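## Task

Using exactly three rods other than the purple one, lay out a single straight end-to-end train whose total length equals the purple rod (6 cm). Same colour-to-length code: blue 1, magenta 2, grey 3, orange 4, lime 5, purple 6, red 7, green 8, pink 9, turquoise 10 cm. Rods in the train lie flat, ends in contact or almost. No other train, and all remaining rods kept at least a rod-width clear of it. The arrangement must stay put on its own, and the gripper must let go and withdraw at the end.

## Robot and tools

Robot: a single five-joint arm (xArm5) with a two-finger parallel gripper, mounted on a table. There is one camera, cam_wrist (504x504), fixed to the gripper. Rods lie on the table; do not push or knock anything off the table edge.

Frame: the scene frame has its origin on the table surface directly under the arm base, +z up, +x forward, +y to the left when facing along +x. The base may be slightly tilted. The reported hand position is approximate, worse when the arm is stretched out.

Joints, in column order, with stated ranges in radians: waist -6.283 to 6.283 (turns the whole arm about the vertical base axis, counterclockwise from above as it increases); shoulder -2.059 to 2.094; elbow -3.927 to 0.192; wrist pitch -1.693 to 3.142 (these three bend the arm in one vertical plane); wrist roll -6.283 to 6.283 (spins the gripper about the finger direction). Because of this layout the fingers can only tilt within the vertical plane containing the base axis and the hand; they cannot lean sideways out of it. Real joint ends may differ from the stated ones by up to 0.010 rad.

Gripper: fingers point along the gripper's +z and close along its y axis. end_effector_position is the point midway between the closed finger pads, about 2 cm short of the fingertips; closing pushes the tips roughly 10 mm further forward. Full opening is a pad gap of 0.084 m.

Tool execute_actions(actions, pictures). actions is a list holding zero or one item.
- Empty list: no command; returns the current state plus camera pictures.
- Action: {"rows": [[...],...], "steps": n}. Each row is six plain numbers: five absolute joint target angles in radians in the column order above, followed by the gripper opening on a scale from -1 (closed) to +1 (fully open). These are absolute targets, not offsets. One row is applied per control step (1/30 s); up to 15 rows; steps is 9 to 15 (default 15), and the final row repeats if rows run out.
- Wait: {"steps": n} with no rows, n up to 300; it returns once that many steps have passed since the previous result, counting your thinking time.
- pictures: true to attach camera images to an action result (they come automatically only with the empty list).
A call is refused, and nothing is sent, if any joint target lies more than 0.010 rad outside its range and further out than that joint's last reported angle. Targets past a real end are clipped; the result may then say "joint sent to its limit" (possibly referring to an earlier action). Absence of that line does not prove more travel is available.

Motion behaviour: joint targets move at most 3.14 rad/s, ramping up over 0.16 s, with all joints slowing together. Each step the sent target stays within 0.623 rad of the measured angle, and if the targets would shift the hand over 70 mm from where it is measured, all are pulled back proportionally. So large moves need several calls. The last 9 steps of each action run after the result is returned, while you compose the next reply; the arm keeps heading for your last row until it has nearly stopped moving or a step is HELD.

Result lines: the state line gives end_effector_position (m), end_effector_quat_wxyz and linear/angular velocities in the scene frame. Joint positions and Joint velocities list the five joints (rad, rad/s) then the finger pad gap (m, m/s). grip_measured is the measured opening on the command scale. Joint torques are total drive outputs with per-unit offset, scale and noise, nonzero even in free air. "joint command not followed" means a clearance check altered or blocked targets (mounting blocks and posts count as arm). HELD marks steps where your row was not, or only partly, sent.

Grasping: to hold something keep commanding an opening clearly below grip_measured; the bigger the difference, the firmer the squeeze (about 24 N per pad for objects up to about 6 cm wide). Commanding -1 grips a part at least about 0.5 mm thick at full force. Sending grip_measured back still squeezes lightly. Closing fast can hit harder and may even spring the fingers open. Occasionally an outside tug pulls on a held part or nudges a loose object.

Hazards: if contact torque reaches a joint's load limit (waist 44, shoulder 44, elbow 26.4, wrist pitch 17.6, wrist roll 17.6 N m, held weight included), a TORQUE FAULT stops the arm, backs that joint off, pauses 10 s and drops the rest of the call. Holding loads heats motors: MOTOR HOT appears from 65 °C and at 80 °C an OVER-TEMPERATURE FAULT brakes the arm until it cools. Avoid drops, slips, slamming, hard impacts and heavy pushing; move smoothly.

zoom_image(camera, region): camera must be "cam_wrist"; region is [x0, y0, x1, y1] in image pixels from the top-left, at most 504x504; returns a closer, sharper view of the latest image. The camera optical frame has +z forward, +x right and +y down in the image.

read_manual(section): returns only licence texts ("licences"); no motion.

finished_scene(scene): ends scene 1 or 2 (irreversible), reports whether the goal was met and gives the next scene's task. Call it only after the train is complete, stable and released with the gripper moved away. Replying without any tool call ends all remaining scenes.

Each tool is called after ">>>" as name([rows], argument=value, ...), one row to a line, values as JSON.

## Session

>>> execute_actions(actions=[])

Scene clock: 0.00 s of 5100.00 s.
end_effector_position=(+0.4045, -0.0430, +0.2046) grip_measured=+1.00 end_effector_quat_wxyz=(-0.113, +0.698, -0.692, +0.145) end_effector_velocity=(-0.000, +0.000, -0.000) end_effector_angular_velocity=(-0.000, +0.001, +0.001)
Joint positions: [-0.055 -0.347 -0.426  0.412  1.455  0.084]
Joint velocities: [-0.    -0.     0.001  0.    -0.001 -0.   ]
Joint torques (N m, as the arm reports them, + toward a larger angle): no reading

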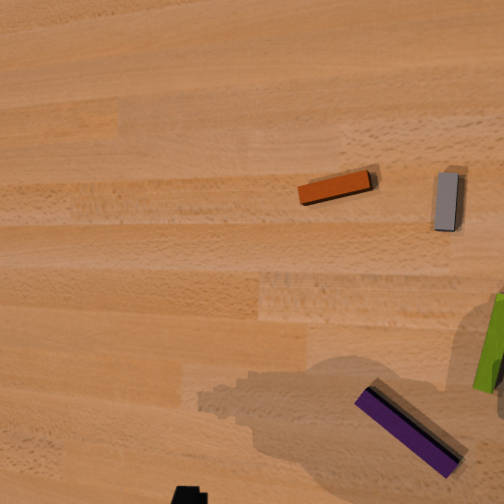

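>>> execute_actions([
  {"rows":[[-0.096,-0.4746,-0.8083,1.2829,0,1]]},
])

>>> execute_actions([
  {"steps":22},
], pictures=true)

Scene clock: 0.80 s of 5100.00 s.
end_effector_position=(+0.4079, -0.0482, +0.2399) grip_measured=+1.00 end_effector_quat_wxyz=(-0.086, +0.760, -0.629, +0.136) end_effector_velocity=(+0.043, -0.058, +0.475) end_effector_angular_velocity=(-0.622, +0.441, +1.872)
Joint positions: [-0.067 -0.382 -0.536  0.604  1.264  0.084]
Joint velocities: [-0.131 -0.432 -1.299  2.088 -2.114  0.   ]
Joint torques (N m, as the arm reports them, + toward a larger angle): [ -1.59  -9.78 -10.17  -2.48  -0.49]
Steps of this call (steps 1 to 18: nothing new was sent; steps 19 to 24: the first 6 steps of this action). Readings (joint positions):
19: [-0.055 -0.347 -0.427 0.412 1.454]
20: [-0.055 -0.348 -0.429 0.419 1.447]
22: [-0.059 -0.358 -0.460 0.479 1.389]
24: the state above

Scene clock: 1.53 s of 5100.00 s.
end_effector_position=(+0.3377, -0.0495, +0.3203) grip_measured=+1.00 end_effector_quat_wxyz=(+0.002, +0.997, -0.075, +0.004) end_effector_velocity=(+0.001, -0.000, +0.003) end_effector_angular_velocity=(-0.001, -0.005, +0.008)
Joint positions: [-0.096 -0.474 -0.808  1.283  0.001  0.084]
Joint velocities: [-0.    -0.003 -0.004  0.002 -0.009  0.   ]
Joint torques (N m, as the arm reports them, + toward a larger angle): [ -2.04  -6.5  -10.14  -2.23   0.02]
Kept back: nothing.
Steps of this call (steps 1 to 9: the last 9 steps of your previous action; steps 10 to 22: the robot went on to your last target). Readings (joint positions):
1: [-0.071 -0.397 -0.579 0.677 1.190]
2: [-0.075 -0.411 -0.619 0.755 1.111]
4: [-0.083 -0.434 -0.688 0.926 0.930]
8: [-0.092 -0.463 -0.772 1.174 0.524]
22: the state above

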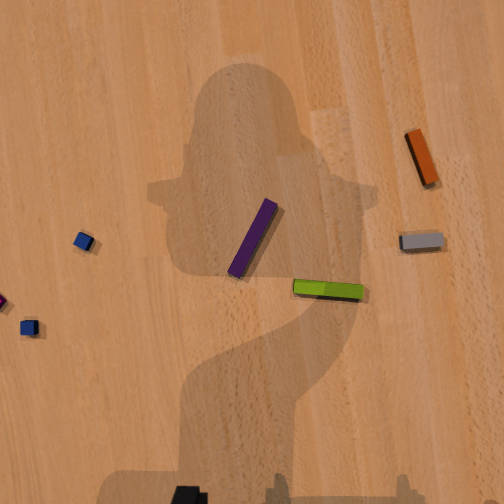

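>>> zoom_image(camera="cam_wrist", region=[380,110,504,290])

>>> execute_actions([
  {"rows":[[0.45,-0.074,-0.5443,0.6183,0,0]]},
])

>>> execute_actions([
  {"steps":20},
], pictures=true)

Region (380, 110, 504, 290) of cam_wrist's 504x504 image, scaled by 2.800, with more detail than that image has; it fills the left 347 columns of this view, and the rest is white.

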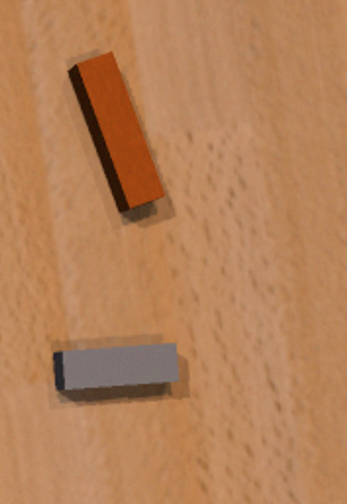

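Scene clock: 3.17 s of 5100.00 s.
end_effector_position=(+0.3585, -0.0102, +0.2775) grip_measured=+0.21 end_effector_quat_wxyz=(+0.002, +1.000, -0.016, +0.003) end_effector_velocity=(+0.088, +0.330, -0.400) end_effector_angular_velocity=(-0.003, +0.164, +0.926)
Joint positions: [ 0.021 -0.389 -0.753  1.144  0.     0.053]
Joint velocities: [ 0.926  0.719  0.531 -1.089 -0.001 -0.175]
Joint torques (N m, as the arm reports them, + toward a larger angle): [ -4.55 -11.18 -12.02  -2.4   -0.08]
Steps of this call (steps 1 to 30: the robot went on to your last target; steps 31 to 43: nothing new was sent; steps 44 to 49: the first 6 steps of this action). Readings (joint positions):
44: [-0.096 -0.474 -0.808 1.283 0.000]
45: [-0.091 -0.472 -0.807 1.276 0.000]
47: [-0.046 -0.440 -0.789 1.220 0.000]
49: the state above

Scene clock: 3.83 s of 5100.00 s.
end_effector_position=(+0.3420, +0.1435, +0.1201) grip_measured=-0.01 end_effector_quat_wxyz=(+0.003, +0.980, +0.197, +0.006) end_effector_velocity=(+0.001, +0.002, -0.000) end_effector_angular_velocity=(+0.003, -0.008, +0.004)
Joint positions: [ 0.448 -0.076 -0.547  0.619  0.     0.044]
Joint velocities: [ 0.004  0.001  0.002 -0.012 -0.    -0.   ]
Joint torques (N m, as the arm reports them, + toward a larger angle): [-2.   -9.69 -7.65 -2.22 -0.04]
Kept back: nothing.
Steps of this call (steps 1 to 9: the last 9 steps of your previous action; steps 10 to 20: the robot went on to your last target). Readings (joint positions):
1: [0.051 -0.366 -0.736 1.108 0.000]
2: [0.082 -0.344 -0.722 1.070 0.000]
4: [0.143 -0.299 -0.693 0.995 -0.000]
8: [0.267 -0.208 -0.633 0.844 -0.000]
20: the state above

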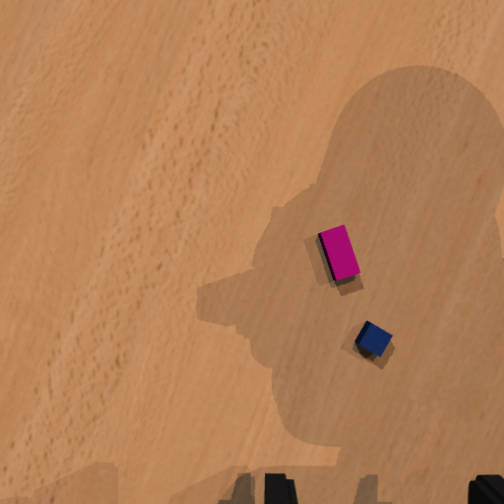

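>>> execute_actions([
  {"rows":[[0.449,0.282,-0.819,0.537,2.828,0]]},
])

>>> execute_actions([
  {"steps":32},
], pictures=true)

Scene clock: 5.57 s of 5100.00 s.
end_effector_position=(+0.3649, +0.1537, +0.1076) grip_measured=-0.01 end_effector_quat_wxyz=(+0.003, +0.995, +0.097, +0.005) end_effector_velocity=(+0.297, +0.121, -0.162) end_effector_angular_velocity=(+0.032, -0.023, -2.550)
Joint positions: [ 0.45   0.036 -0.631  0.593  0.203  0.044]
Joint velocities: [-0.005  1.379 -1.077 -0.316  2.546 -0.   ]
Joint torques (N m, as the arm reports them, + toward a larger angle): [-2.04 -7.13 -7.99 -2.5   1.34]
Steps of this call (steps 1 to 30: the robot went on to your last target; steps 31 to 46: nothing new was sent; steps 47 to 52: the first 6 steps of this action). Readings (joint positions):
47: [0.450 -0.074 -0.544 0.618 0.000]
48: [0.450 -0.071 -0.547 0.618 0.007]
50: [0.450 -0.039 -0.572 0.610 0.066]
52: the state above

Scene clock: 6.63 s of 5100.00 s.
end_effector_position=(+0.4134, +0.1733, +0.0694) grip_measured=-0.01 end_effector_quat_wxyz=(+0.003, -0.349, +0.937, -0.004) end_effector_velocity=(-0.000, -0.000, -0.000) end_effector_angular_velocity=(+0.000, +0.000, -0.025)
Joint positions: [ 0.449  0.282 -0.819  0.537  2.826  0.044]
Joint velocities: [-0.     0.     0.    -0.     0.025  0.   ]
Joint torques (N m, as the arm reports them, + toward a larger angle): [ -2.   -14.15  -7.3   -2.03  -0.08]
Kept back: nothing.
Steps of this call (steps 1 to 9: the last 9 steps of your previous action; steps 10 to 32: the robot went on to your last target). Readings (joint positions):
1: [0.450 0.083 -0.667 0.582 0.293]
2: [0.449 0.128 -0.701 0.572 0.390]
4: [0.449 0.199 -0.754 0.556 0.594]
8: [0.449 0.262 -0.802 0.542 1.010]
32: the state above

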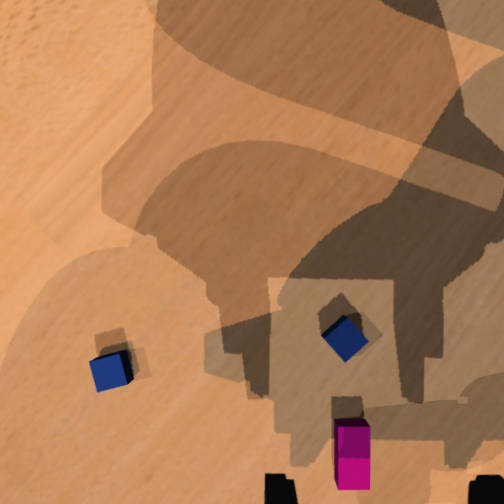

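>>> execute_actions([
  {"rows":[[0.4538,0.4338,-0.8608,0.427,2.833,0]]},
])

>>> execute_actions([
  {"steps":10},
], pictures=true)

Scene clock: 7.57 s of 5100.00 s.
end_effector_position=(+0.4195, +0.1775, +0.0305) grip_measured=-0.01 end_effector_quat_wxyz=(+0.003, -0.348, +0.938, -0.004) end_effector_velocity=(-0.087, -0.029, -0.296) end_effector_angular_velocity=(-0.123, +0.290, +0.000)
Joint positions: [ 0.453  0.407 -0.854  0.448  2.832  0.044]
Joint velocities: [ 0.021  0.739 -0.043 -0.381  0.018 -0.   ]
Joint torques (N m, as the arm reports them, + toward a larger angle): [ -2.61 -29.6   -8.1   -1.77  -0.08]
Steps of this call (steps 1 to 15: the robot went on to your last target; steps 16 to 22: nothing new was sent; steps 23 to 28: the first 6 steps of this action). Readings (joint positions):
23: [0.449 0.282 -0.819 0.537 2.828]
24: [0.449 0.287 -0.821 0.532 2.828]
26: [0.451 0.337 -0.839 0.491 2.830]
28: the state above

Scene clock: 7.90 s of 5100.00 s.
end_effector_position=(+0.4205, +0.1783, +0.0219) grip_measured=-0.01 end_effector_quat_wxyz=(+0.003, -0.348, +0.938, -0.004) end_effector_velocity=(+0.000, +0.000, -0.001) end_effector_angular_velocity=(-0.000, +0.000, -0.000)
Joint positions: [ 0.454  0.433 -0.861  0.427  2.833  0.044]
Joint velocities: [-0.     0.002 -0.001 -0.001  0.     0.   ]
Joint torques (N m, as the arm reports them, + toward a larger angle): [ -2.05 -15.43  -6.57  -2.07   0.05]
Kept back: nothing.
Steps of this call (steps 1 to 9: the last 9 steps of your previous action; step 10: the robot went on to your last target). Readings (joint positions):
1: [0.453 0.425 -0.854 0.439 2.832]
2: [0.454 0.432 -0.854 0.434 2.833]
4: [0.454 0.433 -0.860 0.429 2.833]
8: [0.454 0.433 -0.861 0.427 2.833]
10: the state above

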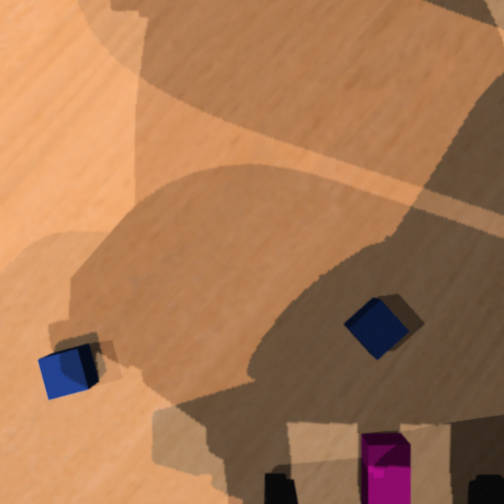

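>>> execute_actions([
  {"rows":[[0.4538,0.4338,-0.8608,0.427,2.833,-0.3],[0.4538,0.4338,-0.8608,0.427,2.833,-0.5],[0.4538,0.4338,-0.8608,0.427,2.833,-0.65],[0.4538,0.4338,-0.8608,0.427,2.833,-0.75],[0.4538,0.4338,-0.8608,0.427,2.833,-0.85],[0.4538,0.4338,-0.8608,0.427,2.833,-0.95],[0.4538,0.4338,-0.8608,0.427,2.833,-0.95],[0.4538,0.4338,-0.8608,0.427,2.833,-0.95],[0.4538,0.4338,-0.8608,0.427,2.833,-0.95],[0.4538,0.29,-0.83,0.54,2.833,-0.95]]},
])

>>> execute_actions([
  {"rows":[[0.4538,0.29,-0.83,0.54,2.833,-0.95],[0.4538,0.29,-0.83,0.54,2.833,-0.95],[0.4538,0.29,-0.83,0.54,2.833,-0.95],[-0.397,0.2799,-0.8149,0.535,4.3456,-0.95]]},
])

>>> execute_actions([
  {"steps":22},
], pictures=true)

Scene clock: 8.77 s of 5100.00 s.
end_effector_position=(+0.4206, +0.1783, +0.0219) grip_measured=-0.78 end_effector_quat_wxyz=(+0.004, -0.348, +0.938, -0.004) end_effector_velocity=(-0.004, -0.002, -0.004) end_effector_angular_velocity=(-0.005, +0.011, -0.001)
Joint positions: [ 0.454  0.434 -0.861  0.427  2.833  0.01 ]
Joint velocities: [-0.001  0.005  0.005  0.002 -0.    -0.136]
Joint torques (N m, as the arm reports them, + toward a larger angle): [ -1.93 -15.32  -6.71  -2.01  -0.04]
Steps of this call (steps 1 to 20: the robot went on to your last target; steps 21 to 26: the first 6 steps of this action). Readings (joint positions):
21: [0.454 0.434 -0.861 0.427 2.833]
22: [0.454 0.434 -0.861 0.427 2.833]
24: [0.454 0.434 -0.861 0.427 2.833]
26: the state above

Scene clock: 9.27 s of 5100.00 s.
end_effector_position=(+0.4183, +0.1672, +0.0685) grip_measured=-0.79 end_effector_quat_wxyz=(+0.003, -0.324, +0.946, -0.004) end_effector_velocity=(+0.119, -0.321, -0.003) end_effector_angular_velocity=(+0.009, +0.004, -1.607)
Joint positions: [ 0.432  0.291 -0.829  0.539  2.861  0.009]
Joint velocities: [-0.759 -0.001  0.021 -0.007  0.848  0.   ]
Joint torques (N m, as the arm reports them, + toward a larger angle): [-24.05 -15.49  -8.08  -2.27   1.75]
Steps of this call (steps 1 to 9: the last 9 steps of your previous action; steps 10 to 15: the first 6 steps of this action). Readings (joint positions):
10: [0.454 0.298 -0.837 0.528 2.833]
11: [0.454 0.291 -0.837 0.533 2.833]
13: [0.454 0.290 -0.832 0.538 2.833]
15: the state above

Scene clock: 10.00 s of 5100.00 s.
end_effector_position=(+0.4183, -0.1584, +0.0707) grip_measured=-0.79 end_effector_quat_wxyz=(+0.005, +0.576, +0.818, +0.001) end_effector_velocity=(-0.123, -0.318, +0.002) end_effector_angular_velocity=(+0.030, -0.019, -3.565)
Joint positions: [-0.31   0.281 -0.816  0.535  4.006  0.009]
Joint velocities: [-0.762 -0.011  0.012 -0.003  2.803  0.   ]
Joint torques (N m, as the arm reports them, + toward a larger angle): [  0.73 -14.65  -7.28  -1.92  -0.29]
Kept back: nothing.
Steps of this call (steps 1 to 9: the last 9 steps of your previous action; steps 10 to 22: the robot went on to your last target). Readings (joint positions):
1: [0.399 0.290 -0.828 0.539 2.896]
2: [0.357 0.290 -0.828 0.538 2.935]
4: [0.280 0.289 -0.827 0.538 3.009]
8: [0.134 0.287 -0.824 0.537 3.154]
22: the state above

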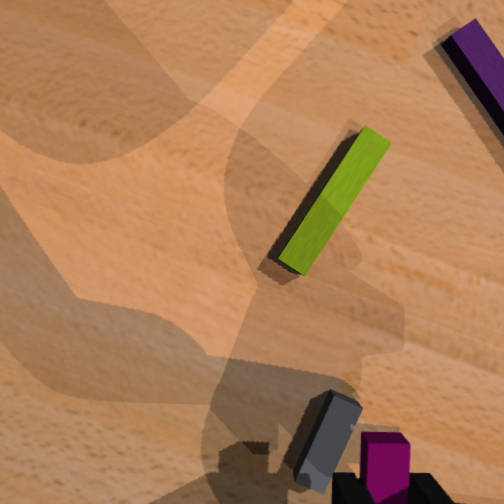

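>>> execute_actions([
  {"steps":9},
], pictures=true)

Scene clock: 10.30 s of 5100.00 s.
end_effector_position=(+0.4030, -0.1933, +0.0708) grip_measured=-0.79 end_effector_quat_wxyz=(+0.005, +0.734, +0.679, +0.002) end_effector_velocity=(+0.000, -0.001, +0.001) end_effector_angular_velocity=(-0.001, -0.002, -0.050)
Joint positions: [-0.395  0.28  -0.815  0.535  4.342  0.009]
Joint velocities: [-0.003 -0.001 -0.001 -0.     0.047 -0.   ]
Joint torques (N m, as the arm reports them, + toward a larger angle): [ -1.88 -14.15  -7.42  -2.05  -0.19]
Kept back: nothing.
Steps of this call (steps 1 to 9: the robot went on to your last target). Readings (joint positions):
1: [-0.334 0.281 -0.816 0.535 4.097]
2: [-0.355 0.281 -0.815 0.535 4.177]
4: [-0.384 0.280 -0.815 0.535 4.287]
8: [-0.395 0.280 -0.815 0.535 4.340]
9: the state above

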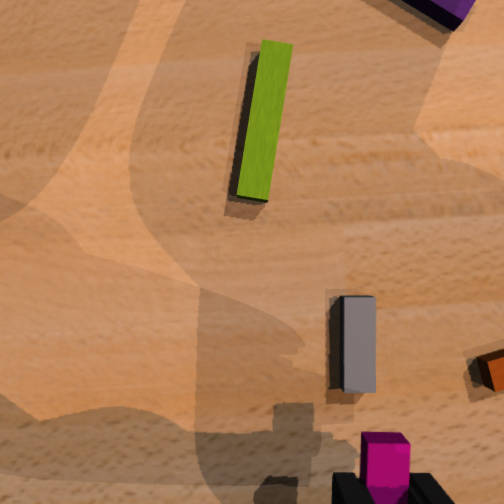

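>>> execute_actions([
  {"rows":[[-0.4016,0.2799,-0.8149,0.535,4.3313,-0.95],[-0.4016,0.2799,-0.8149,0.535,4.3313,-0.95],[-0.4016,0.4141,-0.8329,0.4188,4.3313,-0.95]]},
])

>>> execute_actions([
  {"steps":12},
], pictures=true)

Scene clock: 11.47 s of 5100.00 s.
end_effector_position=(+0.4074, -0.1987, +0.0550) grip_measured=-0.79 end_effector_quat_wxyz=(+0.010, +0.733, +0.681, +0.004) end_effector_velocity=(+0.032, -0.018, -0.355) end_effector_angular_velocity=(-0.001, -0.001, +0.014)
Joint positions: [-0.401  0.333 -0.827  0.482  4.332  0.009]
Joint velocities: [-0.005  1.06  -0.177 -0.884 -0.019  0.   ]
Joint torques (N m, as the arm reports them, + toward a larger angle): [-1.84 -7.17 -2.69 -0.12 -0.15]
Steps of this call (steps 1 to 15: the robot went on to your last target; steps 16 to 29: nothing new was sent; steps 30 to 35: the first 6 steps of this action). Readings (joint positions):
30: [-0.397 0.280 -0.815 0.535 4.345]
31: [-0.398 0.280 -0.815 0.535 4.342]
33: [-0.401 0.285 -0.816 0.529 4.335]
35: the state above

Scene clock: 11.87 s of 5100.00 s.
end_effector_position=(+0.4047, -0.1975, +0.0255) grip_measured=-0.79 end_effector_quat_wxyz=(+0.005, +0.732, +0.681, +0.002) end_effector_velocity=(-0.007, +0.003, -0.006) end_effector_angular_velocity=(+0.008, +0.016, -0.000)
Joint positions: [-0.402  0.413 -0.833  0.419  4.331  0.009]
Joint velocities: [-0.     0.007  0.009  0.002  0.     0.   ]
Joint torques (N m, as the arm reports them, + toward a larger angle): [ -2.07 -15.15  -6.85  -2.09  -0.09]
Kept back: nothing.
Steps of this call (steps 1 to 9: the last 9 steps of your previous action; steps 10 to 12: the robot went on to your last target). Readings (joint positions):
1: [-0.401 0.368 -0.831 0.456 4.332]
2: [-0.402 0.394 -0.830 0.439 4.332]
4: [-0.402 0.414 -0.826 0.426 4.331]
8: [-0.402 0.413 -0.834 0.419 4.331]
12: the state above

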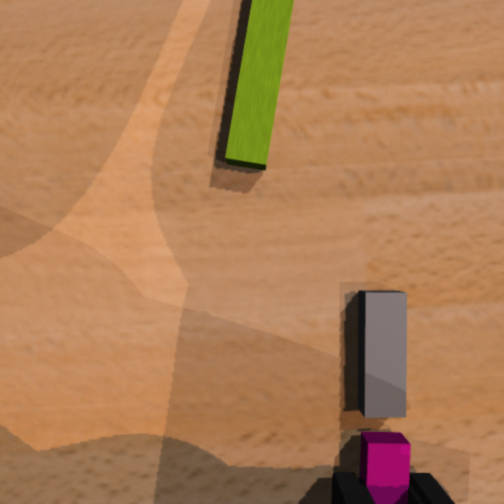

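>>> execute_actions([
  {"rows":[[-0.399,0.420,-0.833,0.413,4.334,-0.95],[-0.396,0.422,-0.831,0.409,4.337,-0.95],[-0.3925,0.421,-0.828,0.407,4.340,-0.95],[-0.3892,0.4196,-0.8259,0.4063,4.3437,-0.95]]},
])

>>> execute_actions(actions=[])

Scene clock: 12.67 s of 5100.00 s.
end_effector_position=(+0.4048, -0.1927, +0.0219) grip_measured=-0.79 end_effector_quat_wxyz=(+0.005, +0.732, +0.681, +0.002) end_effector_velocity=(+0.013, +0.023, +0.002) end_effector_angular_velocity=(-0.011, -0.022, +0.012)
Joint positions: [-0.392  0.42  -0.828  0.408  4.341  0.009]
Joint velocities: [ 0.059 -0.009  0.016 -0.031  0.047 -0.   ]
Joint torques (N m, as the arm reports them, + toward a larger angle): [ -3.04 -13.92  -5.63  -1.9   -0.31]
Steps of this call (steps 1 to 18: the robot went on to your last target; steps 19 to 24: the first 6 steps of this action). Readings (joint positions):
19: [-0.402 0.414 -0.833 0.419 4.331]
20: [-0.401 0.416 -0.833 0.417 4.332]
22: [-0.397 0.419 -0.831 0.411 4.336]
24: the state above

Scene clock: 12.97 s of 5100.00 s.
end_effector_position=(+0.4051, -0.1915, +0.0218) grip_measured=-0.79 end_effector_quat_wxyz=(+0.005, +0.732, +0.681, +0.002) end_effector_velocity=(-0.000, +0.000, -0.000) end_effector_angular_velocity=(+0.000, +0.000, -0.001)
Joint positions: [-0.389  0.419 -0.826  0.406  4.344  0.009]
Joint velocities: [ 0.     0.001  0.    -0.     0.001  0.   ]
Joint torques (N m, as the arm reports them, + toward a larger angle): [ -1.46 -13.4   -5.72  -1.49  -0.12]
Kept back: nothing.
Steps of this call (steps 1 to 9: the last 9 steps of your previous action). Readings (joint positions):
1: [-0.390 0.419 -0.827 0.407 4.342]
2: [-0.390 0.419 -0.827 0.407 4.343]
4: [-0.389 0.419 -0.827 0.406 4.343]
8: [-0.389 0.419 -0.826 0.406 4.344]
9: the state above

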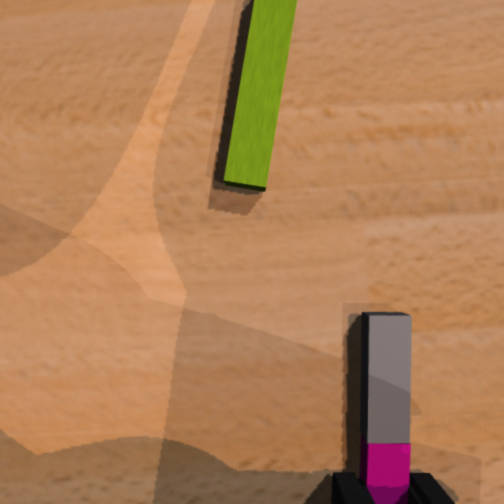

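>>> execute_actions([
  {"rows":[[-0.3892,0.4196,-0.8259,0.4063,4.3437,-0.7],[-0.3892,0.4196,-0.8259,0.4063,4.3437,-0.55],[-0.3892,0.4196,-0.8259,0.4063,4.3437,-0.4],[-0.3892,0.4196,-0.8259,0.4063,4.3437,-0.25],[-0.3892,0.4196,-0.8259,0.4063,4.3437,-0.2],[-0.3892,0.4196,-0.8259,0.4063,4.3437,-0.2],[-0.3892,0.285,-0.815,0.53,4.3437,-0.2]]},
])

>>> execute_actions([
  {"rows":[[0.2402,0.313,-0.866,0.553,3.9927,-0.2]]},
])

>>> execute_actions([
  {"steps":20},
], pictures=true)

Scene clock: 14.43 s of 5100.00 s.
end_effector_position=(+0.4044, -0.1908, +0.0211) grip_measured=-0.24 end_effector_quat_wxyz=(+0.004, +0.732, +0.681, +0.001) end_effector_velocity=(-0.003, +0.000, -0.002) end_effector_angular_velocity=(+0.003, +0.006, -0.002)
Joint positions: [-0.389  0.42  -0.825  0.407  4.344  0.034]
Joint velocities: [-0.002  0.002  0.003  0.001  0.     0.043]
Joint torques (N m, as the arm reports them, + toward a larger angle): [ -2.18 -12.14  -4.89  -1.11  -0.04]
Steps of this call (steps 1 to 15: the robot went on to your last target; steps 16 to 38: nothing new was sent; steps 39 to 44: the first 6 steps of this action). Readings (joint positions):
39: [-0.389 0.419 -0.826 0.406 4.344]
40: [-0.389 0.420 -0.826 0.406 4.344]
42: [-0.389 0.419 -0.826 0.406 4.344]
44: the state above

Scene clock: 14.93 s of 5100.00 s.
end_effector_position=(+0.4292, -0.1343, +0.0685) grip_measured=-0.22 end_effector_quat_wxyz=(+0.004, +0.655, +0.756, +0.001) end_effector_velocity=(+0.181, +0.490, +0.005) end_effector_angular_velocity=(-0.018, +0.000, +1.771)
Joint positions: [-0.251  0.293 -0.826  0.534  4.265  0.035]
Joint velocities: [ 1.159  0.047 -0.096  0.04  -0.612  0.   ]
Joint torques (N m, as the arm reports them, + toward a larger angle): [ -6.98 -14.22  -6.36  -1.77  -0.12]
Steps of this call (steps 1 to 9: the last 9 steps of your previous action; steps 10 to 15: the first 6 steps of this action). Readings (joint positions):
10: [-0.389 0.285 -0.816 0.528 4.343]
11: [-0.385 0.286 -0.815 0.529 4.340]
13: [-0.334 0.290 -0.818 0.532 4.308]
15: the state above

Scene clock: 15.60 s of 5100.00 s.
end_effector_position=(+0.4520, +0.0848, +0.0697) grip_measured=-0.22 end_effector_quat_wxyz=(+0.005, +0.327, +0.945, -0.001) end_effector_velocity=(+0.001, +0.002, +0.001) end_effector_angular_velocity=(+0.001, -0.003, +0.010)
Joint positions: [ 0.238  0.313 -0.865  0.553  3.993  0.035]
Joint velocities: [ 0.004  0.001 -0.004 -0.    -0.006  0.   ]
Joint torques (N m, as the arm reports them, + toward a larger angle): [ -1.71 -14.8   -7.66  -1.98   0.02]
Kept back: nothing.
Steps of this call (steps 1 to 9: the last 9 steps of your previous action; steps 10 to 20: the robot went on to your last target). Readings (joint positions):
1: [-0.214 0.295 -0.829 0.536 4.245]
2: [-0.178 0.296 -0.832 0.537 4.225]
4: [-0.105 0.300 -0.838 0.540 4.185]
8: [0.040 0.305 -0.850 0.545 4.105]
20: the state above

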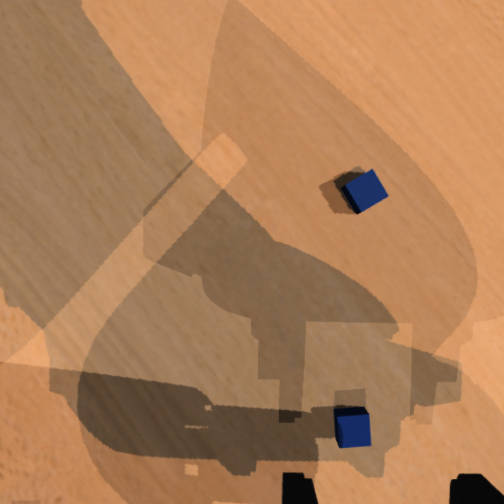

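>>> zoom_image(camera="cam_wrist", region=[300,380,420,500])

Region (300, 380, 420, 500) of cam_wrist's 504x504 image, scaled by 4.200, with more detail than that image has.

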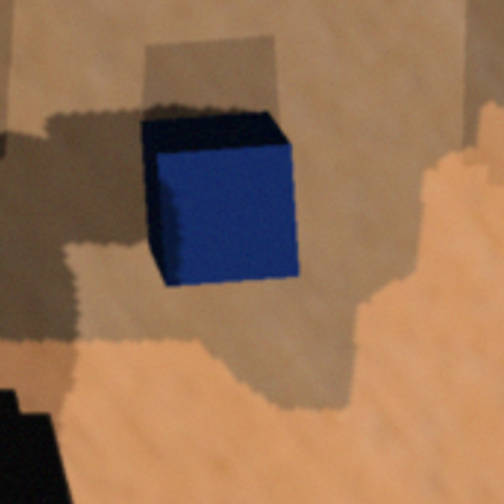

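>>> execute_actions([
  {"rows":[[0.2355,0.313,-0.866,0.553,3.921,-0.2],[0.2355,0.4452,-0.8812,0.436,3.921,-0.2]]},
])

>>> execute_actions([
  {"steps":10},
], pictures=true)

Scene clock: 16.60 s of 5100.00 s.
end_effector_position=(+0.4578, +0.0850, +0.0430) grip_measured=-0.22 end_effector_quat_wxyz=(+0.009, +0.298, +0.955, +0.001) end_effector_velocity=(-0.069, -0.023, -0.399) end_effector_angular_velocity=(-0.046, +0.233, +0.159)
Joint positions: [ 0.236  0.394 -0.88   0.477  3.93   0.035]
Joint velocities: [-0.016  0.999 -0.031 -0.732 -0.176 -0.   ]
Joint torques (N m, as the arm reports them, + toward a larger angle): [ -1.73 -19.89  -5.04  -0.31   0.39]
Steps of this call (steps 1 to 15: the robot went on to your last target; steps 16 to 24: nothing new was sent; steps 25 to 30: the first 6 steps of this action). Readings (joint positions):
25: [0.240 0.313 -0.866 0.553 3.992]
26: [0.240 0.313 -0.866 0.553 3.986]
28: [0.238 0.330 -0.871 0.533 3.952]
30: the state above

Scene clock: 16.93 s of 5100.00 s.
end_effector_position=(+0.4541, +0.0840, +0.0225) grip_measured=-0.22 end_effector_quat_wxyz=(+0.005, +0.294, +0.956, -0.001) end_effector_velocity=(+0.001, +0.000, +0.000) end_effector_angular_velocity=(+0.001, -0.004, +0.000)
Joint positions: [ 0.236  0.445 -0.881  0.436  3.921  0.035]
Joint velocities: [-0.     0.001 -0.002 -0.003 -0.001  0.   ]
Joint torques (N m, as the arm reports them, + toward a larger angle): [ -2.07 -15.6   -6.74  -1.92   0.  ]
Kept back: nothing.
Steps of this call (steps 1 to 9: the last 9 steps of your previous action; step 10: the robot went on to your last target). Readings (joint positions):
1: [0.236 0.422 -0.879 0.458 3.926]
2: [0.235 0.438 -0.875 0.449 3.924]
4: [0.235 0.444 -0.880 0.440 3.922]
8: [0.236 0.445 -0.881 0.437 3.921]
10: the state above

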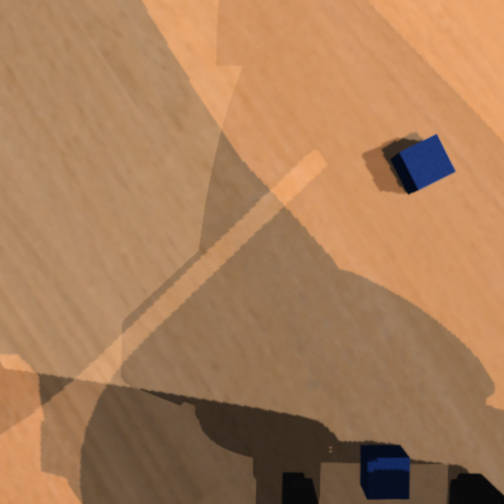

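>>> execute_actions([
  {"rows":[[0.2355,0.4452,-0.8812,0.436,3.921,-0.4],[0.2355,0.4452,-0.8812,0.436,3.921,-0.55],[0.2355,0.4452,-0.8812,0.436,3.921,-0.65],[0.2355,0.4452,-0.8812,0.436,3.921,-0.75],[0.2355,0.4452,-0.8812,0.436,3.921,-0.85],[0.2355,0.4452,-0.8812,0.436,3.921,-0.92]]},
])

>>> execute_actions([
  {"steps":10},
], pictures=true)

Scene clock: 17.60 s of 5100.00 s.
end_effector_position=(+0.4542, +0.0840, +0.0225) grip_measured=-0.80 end_effector_quat_wxyz=(+0.005, +0.294, +0.956, -0.001) end_effector_velocity=(+0.000, -0.000, -0.000) end_effector_angular_velocity=(-0.000, -0.000, +0.000)
Joint positions: [ 0.236  0.445 -0.881  0.436  3.921  0.009]
Joint velocities: [-0.     0.    -0.    -0.    -0.    -0.001]
Joint torques (N m, as the arm reports them, + toward a larger angle): [ -1.79 -15.4   -6.74  -2.01  -0.05]
Steps of this call (steps 1 to 14: the robot went on to your last target; steps 15 to 20: the first 6 steps of this action). Readings (joint positions):
15: [0.236 0.445 -0.881 0.436 3.921]
16: [0.236 0.445 -0.881 0.436 3.921]
18: [0.236 0.445 -0.881 0.436 3.921]
20: the state above

Scene clock: 17.93 s of 5100.00 s.
end_effector_position=(+0.4542, +0.0840, +0.0225) grip_measured=-0.80 end_effector_quat_wxyz=(+0.005, +0.294, +0.956, -0.001) end_effector_velocity=(+0.001, +0.000, +0.001) end_effector_angular_velocity=(+0.000, -0.002, -0.000)
Joint positions: [ 0.235  0.445 -0.881  0.436  3.921  0.009]
Joint velocities: [-0.    -0.001 -0.002  0.     0.    -0.   ]
Joint torques (N m, as the arm reports them, + toward a larger angle): [ -1.84 -15.37  -6.57  -2.01  -0.08]
Kept back: nothing.
Steps of this call (steps 1 to 9: the last 9 steps of your previous action; step 10: the robot went on to your last target). Readings (joint positions):
1: [0.236 0.445 -0.881 0.436 3.921]
2: [0.236 0.445 -0.881 0.436 3.921]
4: [0.236 0.445 -0.881 0.436 3.921]
8: [0.236 0.445 -0.881 0.436 3.921]
10: the state above

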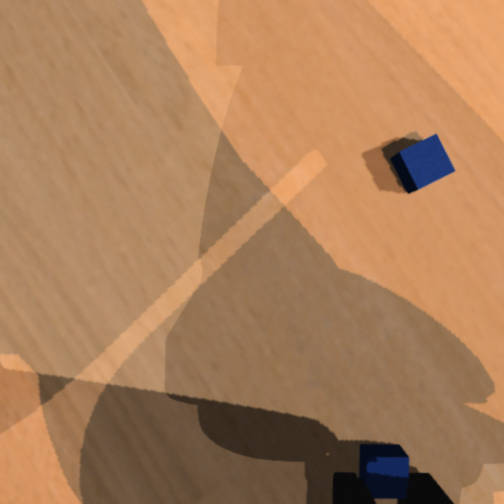

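>>> execute_actions([
  {"rows":[[0.2355,0.313,-0.866,0.553,3.921,-0.92],[0.2355,0.313,-0.866,0.553,3.921,-0.92],[0.2355,0.313,-0.866,0.553,3.921,-0.92],[0.2355,0.313,-0.866,0.553,3.921,-0.92],[0.2355,0.313,-0.866,0.553,3.921,-0.92],[0.2355,0.313,-0.866,0.553,3.921,-0.92],[0.2355,0.313,-0.866,0.553,3.921,-0.92],[-0.4334,0.302,-0.849,0.547,4.2995,-0.92]]},
])

>>> execute_actions([
  {"steps":28},
], pictures=true)

Scene clock: 18.73 s of 5100.00 s.
end_effector_position=(+0.4547, +0.0843, +0.0639) grip_measured=-0.80 end_effector_quat_wxyz=(+0.007, +0.294, +0.956, +0.000) end_effector_velocity=(+0.111, +0.024, +0.280) end_effector_angular_velocity=(+0.064, -0.345, +0.005)
Joint positions: [ 0.236  0.332 -0.87   0.533  3.921  0.009]
Joint velocities: [ 0.003 -0.591 -0.101  0.341 -0.     0.   ]
Joint torques (N m, as the arm reports them, + toward a larger angle): [-2.36 -0.13 -3.54 -1.57  0.04]
Steps of this call (steps 1 to 15: the robot went on to your last target; steps 16 to 18: nothing new was sent; steps 19 to 24: the first 6 steps of this action). Readings (joint positions):
19: [0.235 0.445 -0.881 0.436 3.921]
20: [0.235 0.440 -0.880 0.442 3.921]
22: [0.235 0.392 -0.870 0.490 3.921]
24: the state above

Scene clock: 19.67 s of 5100.00 s.
end_effector_position=(+0.4035, -0.2117, +0.0709) grip_measured=-0.80 end_effector_quat_wxyz=(+0.005, +0.731, +0.682, +0.002) end_effector_velocity=(+0.001, -0.002, +0.001) end_effector_angular_velocity=(-0.002, -0.003, -0.011)
Joint positions: [-0.431  0.302 -0.849  0.547  4.299  0.009]
Joint velocities: [-0.004 -0.001 -0.002 -0.001  0.008 -0.   ]
Joint torques (N m, as the arm reports them, + toward a larger angle): [ -2.23 -14.63  -7.38  -2.05   0.01]
Kept back: nothing.
Steps of this call (steps 1 to 9: the last 9 steps of your previous action; steps 10 to 28: the robot went on to your last target). Readings (joint positions):
1: [0.236 0.318 -0.873 0.541 3.921]
2: [0.235 0.313 -0.873 0.546 3.921]
4: [0.214 0.313 -0.868 0.548 3.938]
8: [0.063 0.312 -0.864 0.547 4.022]
28: the state above

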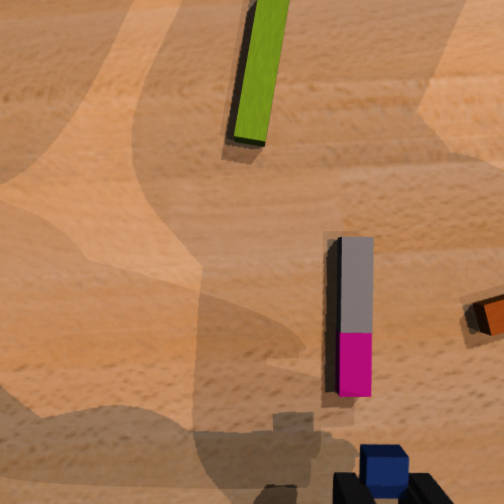

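>>> execute_actions([
  {"rows":[[-0.4334,0.4286,-0.8563,0.4277,4.2995,-0.92]]},
])

>>> execute_actions([
  {"steps":11},
], pictures=true)

Scene clock: 20.20 s of 5100.00 s.
end_effector_position=(+0.4021, -0.2122, +0.0302) grip_measured=-0.80 end_effector_quat_wxyz=(+0.003, +0.732, +0.681, +0.001) end_effector_velocity=(-0.130, +0.067, -0.266) end_effector_angular_velocity=(+0.167, +0.316, -0.005)
Joint positions: [-0.433  0.411 -0.854  0.447  4.3    0.009]
Joint velocities: [-0.003  0.548  0.139 -0.33   0.001 -0.   ]
Joint torques (N m, as the arm reports them, + toward a larger angle): [ -1.71 -29.31 -10.99  -2.46  -0.08]
Steps of this call (steps 1 to 10: the robot went on to your last target; steps 11 to 16: the first 6 steps of this action). Readings (joint positions):
11: [-0.433 0.302 -0.849 0.547 4.299]
12: [-0.433 0.307 -0.850 0.540 4.299]
14: [-0.433 0.354 -0.858 0.490 4.299]
16: the state above

Scene clock: 20.57 s of 5100.00 s.
end_effector_position=(+0.4032, -0.2129, +0.0248) grip_measured=-0.79 end_effector_quat_wxyz=(+0.005, +0.732, +0.681, +0.002) end_effector_velocity=(-0.003, +0.002, -0.003) end_effector_angular_velocity=(+0.004, +0.008, -0.000)
Joint positions: [-0.433  0.428 -0.856  0.428  4.3    0.009]
Joint velocities: [-0.     0.005  0.004  0.     0.    -0.   ]
Joint torques (N m, as the arm reports them, + toward a larger angle): [ -1.93 -15.52  -6.89  -2.03  -0.07]
Kept back: nothing.
Steps of this call (steps 1 to 9: the last 9 steps of your previous action; steps 10 to 11: the robot went on to your last target). Readings (joint positions):
1: [-0.433 0.424 -0.850 0.440 4.299]
2: [-0.433 0.429 -0.850 0.435 4.299]
4: [-0.433 0.429 -0.855 0.430 4.299]
8: [-0.433 0.427 -0.857 0.428 4.300]
11: the state above

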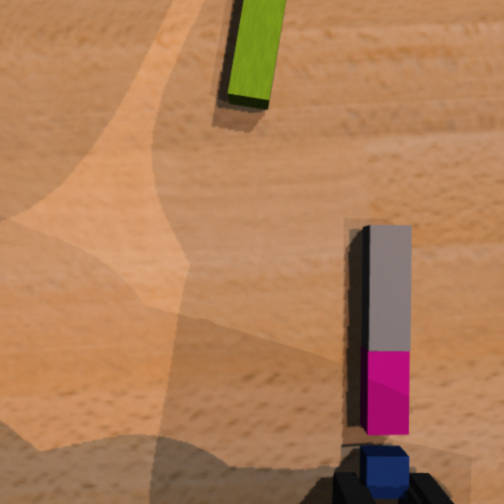

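>>> execute_actions([
  {"rows":[[-0.431,0.435,-0.858,0.423,4.302,-0.92],[-0.428,0.436,-0.857,0.421,4.305,-0.92],[-0.425,0.435,-0.855,0.420,4.308,-0.92],[-0.4221,0.4342,-0.8529,0.4187,4.3108,-0.92]]},
])

>>> execute_actions(actions=[])

>>> zoom_image(camera="cam_wrist", region=[320,380,460,504])

Scene clock: 21.63 s of 5100.00 s.
end_effector_position=(+0.4041, -0.2086, +0.0217) grip_measured=-0.79 end_effector_quat_wxyz=(+0.005, +0.732, +0.681, +0.002) end_effector_velocity=(+0.009, +0.020, +0.001) end_effector_angular_velocity=(-0.007, -0.014, +0.008)
Joint positions: [-0.424  0.434 -0.854  0.42   4.308  0.009]
Joint velocities: [ 0.049 -0.01   0.02  -0.025  0.04  -0.   ]
Joint torques (N m, as the arm reports them, + toward a larger angle): [ -2.44 -15.11  -6.83  -1.73   0.08]
Steps of this call (steps 1 to 26: the robot went on to your last target; steps 27 to 32: the first 6 steps of this action). Readings (joint positions):
27: [-0.433 0.429 -0.856 0.428 4.300]
28: [-0.433 0.430 -0.857 0.426 4.300]
30: [-0.429 0.434 -0.857 0.422 4.304]
32: the state above

Scene clock: 21.93 s of 5100.00 s.
end_effector_position=(+0.4045, -0.2078, +0.0218) grip_measured=-0.79 end_effector_quat_wxyz=(+0.005, +0.732, +0.681, +0.002) end_effector_velocity=(-0.000, +0.000, -0.000) end_effector_angular_velocity=(+0.000, +0.001, -0.001)
Joint positions: [-0.422  0.434 -0.853  0.419  4.311  0.009]
Joint velocities: [ 0.     0.001  0.001 -0.     0.001  0.   ]
Joint torques (N m, as the arm reports them, + toward a larger angle): [ -1.67 -14.4   -6.24  -1.74  -0.08]
Kept back: nothing.
Steps of this call (steps 1 to 9: the last 9 steps of your previous action). Readings (joint positions):
1: [-0.423 0.434 -0.854 0.419 4.310]
2: [-0.422 0.434 -0.853 0.419 4.310]
4: [-0.422 0.434 -0.853 0.419 4.311]
8: [-0.422 0.434 -0.853 0.419 4.311]
9: the state above

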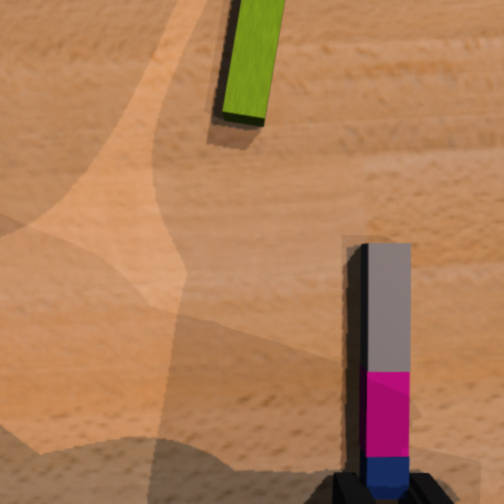

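Region (320, 380, 460, 504) of cam_wrist's 504x504 image, scaled by 3.600, with more detail than that image has; it fills the top 446 rows of this view, and the rest is white.

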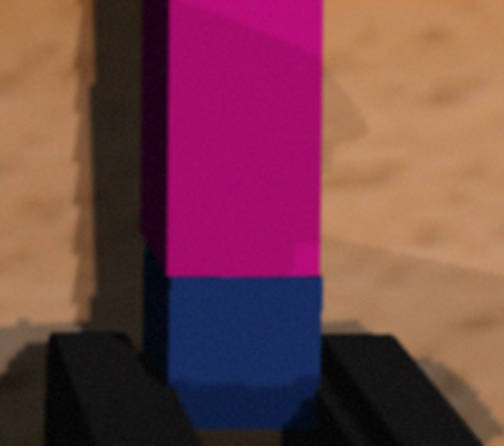

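Aligned and touching. Release and lift.

>>> execute_actions([
  {"rows":[[-0.4221,0.4342,-0.8529,0.4187,4.3108,-0.7],[-0.4221,0.4342,-0.8529,0.4187,4.3108,-0.55],[-0.4221,0.4342,-0.8529,0.4187,4.3108,-0.4],[-0.4221,0.4342,-0.8529,0.4187,4.3108,-0.25],[-0.4221,0.4342,-0.8529,0.4187,4.3108,-0.1],[-0.4221,0.4342,-0.8529,0.4187,4.3108,-0.1],[-0.4221,0.26,-0.835,0.575,4.3108,-0.1]]},
])

>>> execute_actions([
  {"steps":12},
], pictures=true)

Scene clock: 22.67 s of 5100.00 s.
end_effector_position=(+0.4039, -0.2074, +0.0213) grip_measured=-0.17 end_effector_quat_wxyz=(+0.004, +0.732, +0.681, +0.001) end_effector_velocity=(-0.012, +0.006, -0.010) end_effector_angular_velocity=(+0.015, +0.029, -0.001)
Joint positions: [-0.422  0.435 -0.852  0.419  4.311  0.037]
Joint velocities: [-0.001  0.01   0.017  0.006 -0.     0.139]
Joint torques (N m, as the arm reports them, + toward a larger angle): [ -1.81 -15.3   -6.86  -2.12  -0.03]
Steps of this call (steps 1 to 15: the robot went on to your last target; step 16: nothing new was sent; steps 17 to 22: the first 6 steps of this action). Readings (joint positions):
17: [-0.422 0.434 -0.853 0.419 4.311]
18: [-0.422 0.434 -0.853 0.419 4.311]
20: [-0.422 0.434 -0.853 0.419 4.311]
22: the state above

Scene clock: 23.07 s of 5100.00 s.
end_effector_position=(+0.4011, -0.2060, +0.0823) grip_measured=-0.11 end_effector_quat_wxyz=(+0.004, +0.732, +0.681, +0.001) end_effector_velocity=(-0.027, +0.014, -0.026) end_effector_angular_velocity=(+0.040, +0.077, +0.000)
Joint positions: [-0.422  0.261 -0.834  0.574  4.311  0.039]
Joint velocities: [-0.001  0.024  0.039  0.024 -0.001 -0.   ]
Joint torques (N m, as the arm reports them, + toward a larger angle): [ -1.69 -15.72  -8.07  -2.06  -0.08]
Kept back: nothing.
Steps of this call (steps 1 to 9: the last 9 steps of your previous action; steps 10 to 12: the robot went on to your last target). Readings (joint positions):
1: [-0.422 0.435 -0.852 0.420 4.311]
2: [-0.422 0.430 -0.851 0.426 4.311]
4: [-0.422 0.379 -0.841 0.477 4.311]
8: [-0.422 0.262 -0.843 0.563 4.311]
12: the state above

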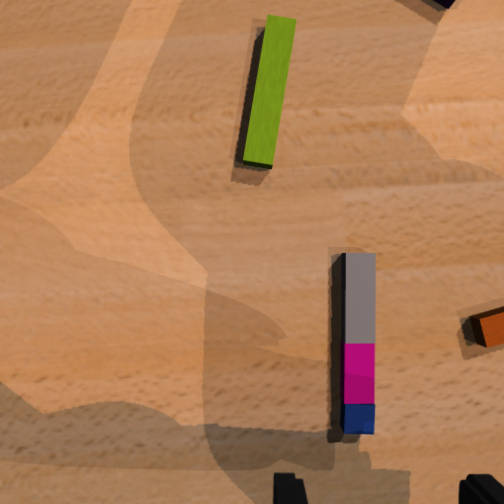

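>>> finished_scene(scene=2)

The scene is finished: the task was done.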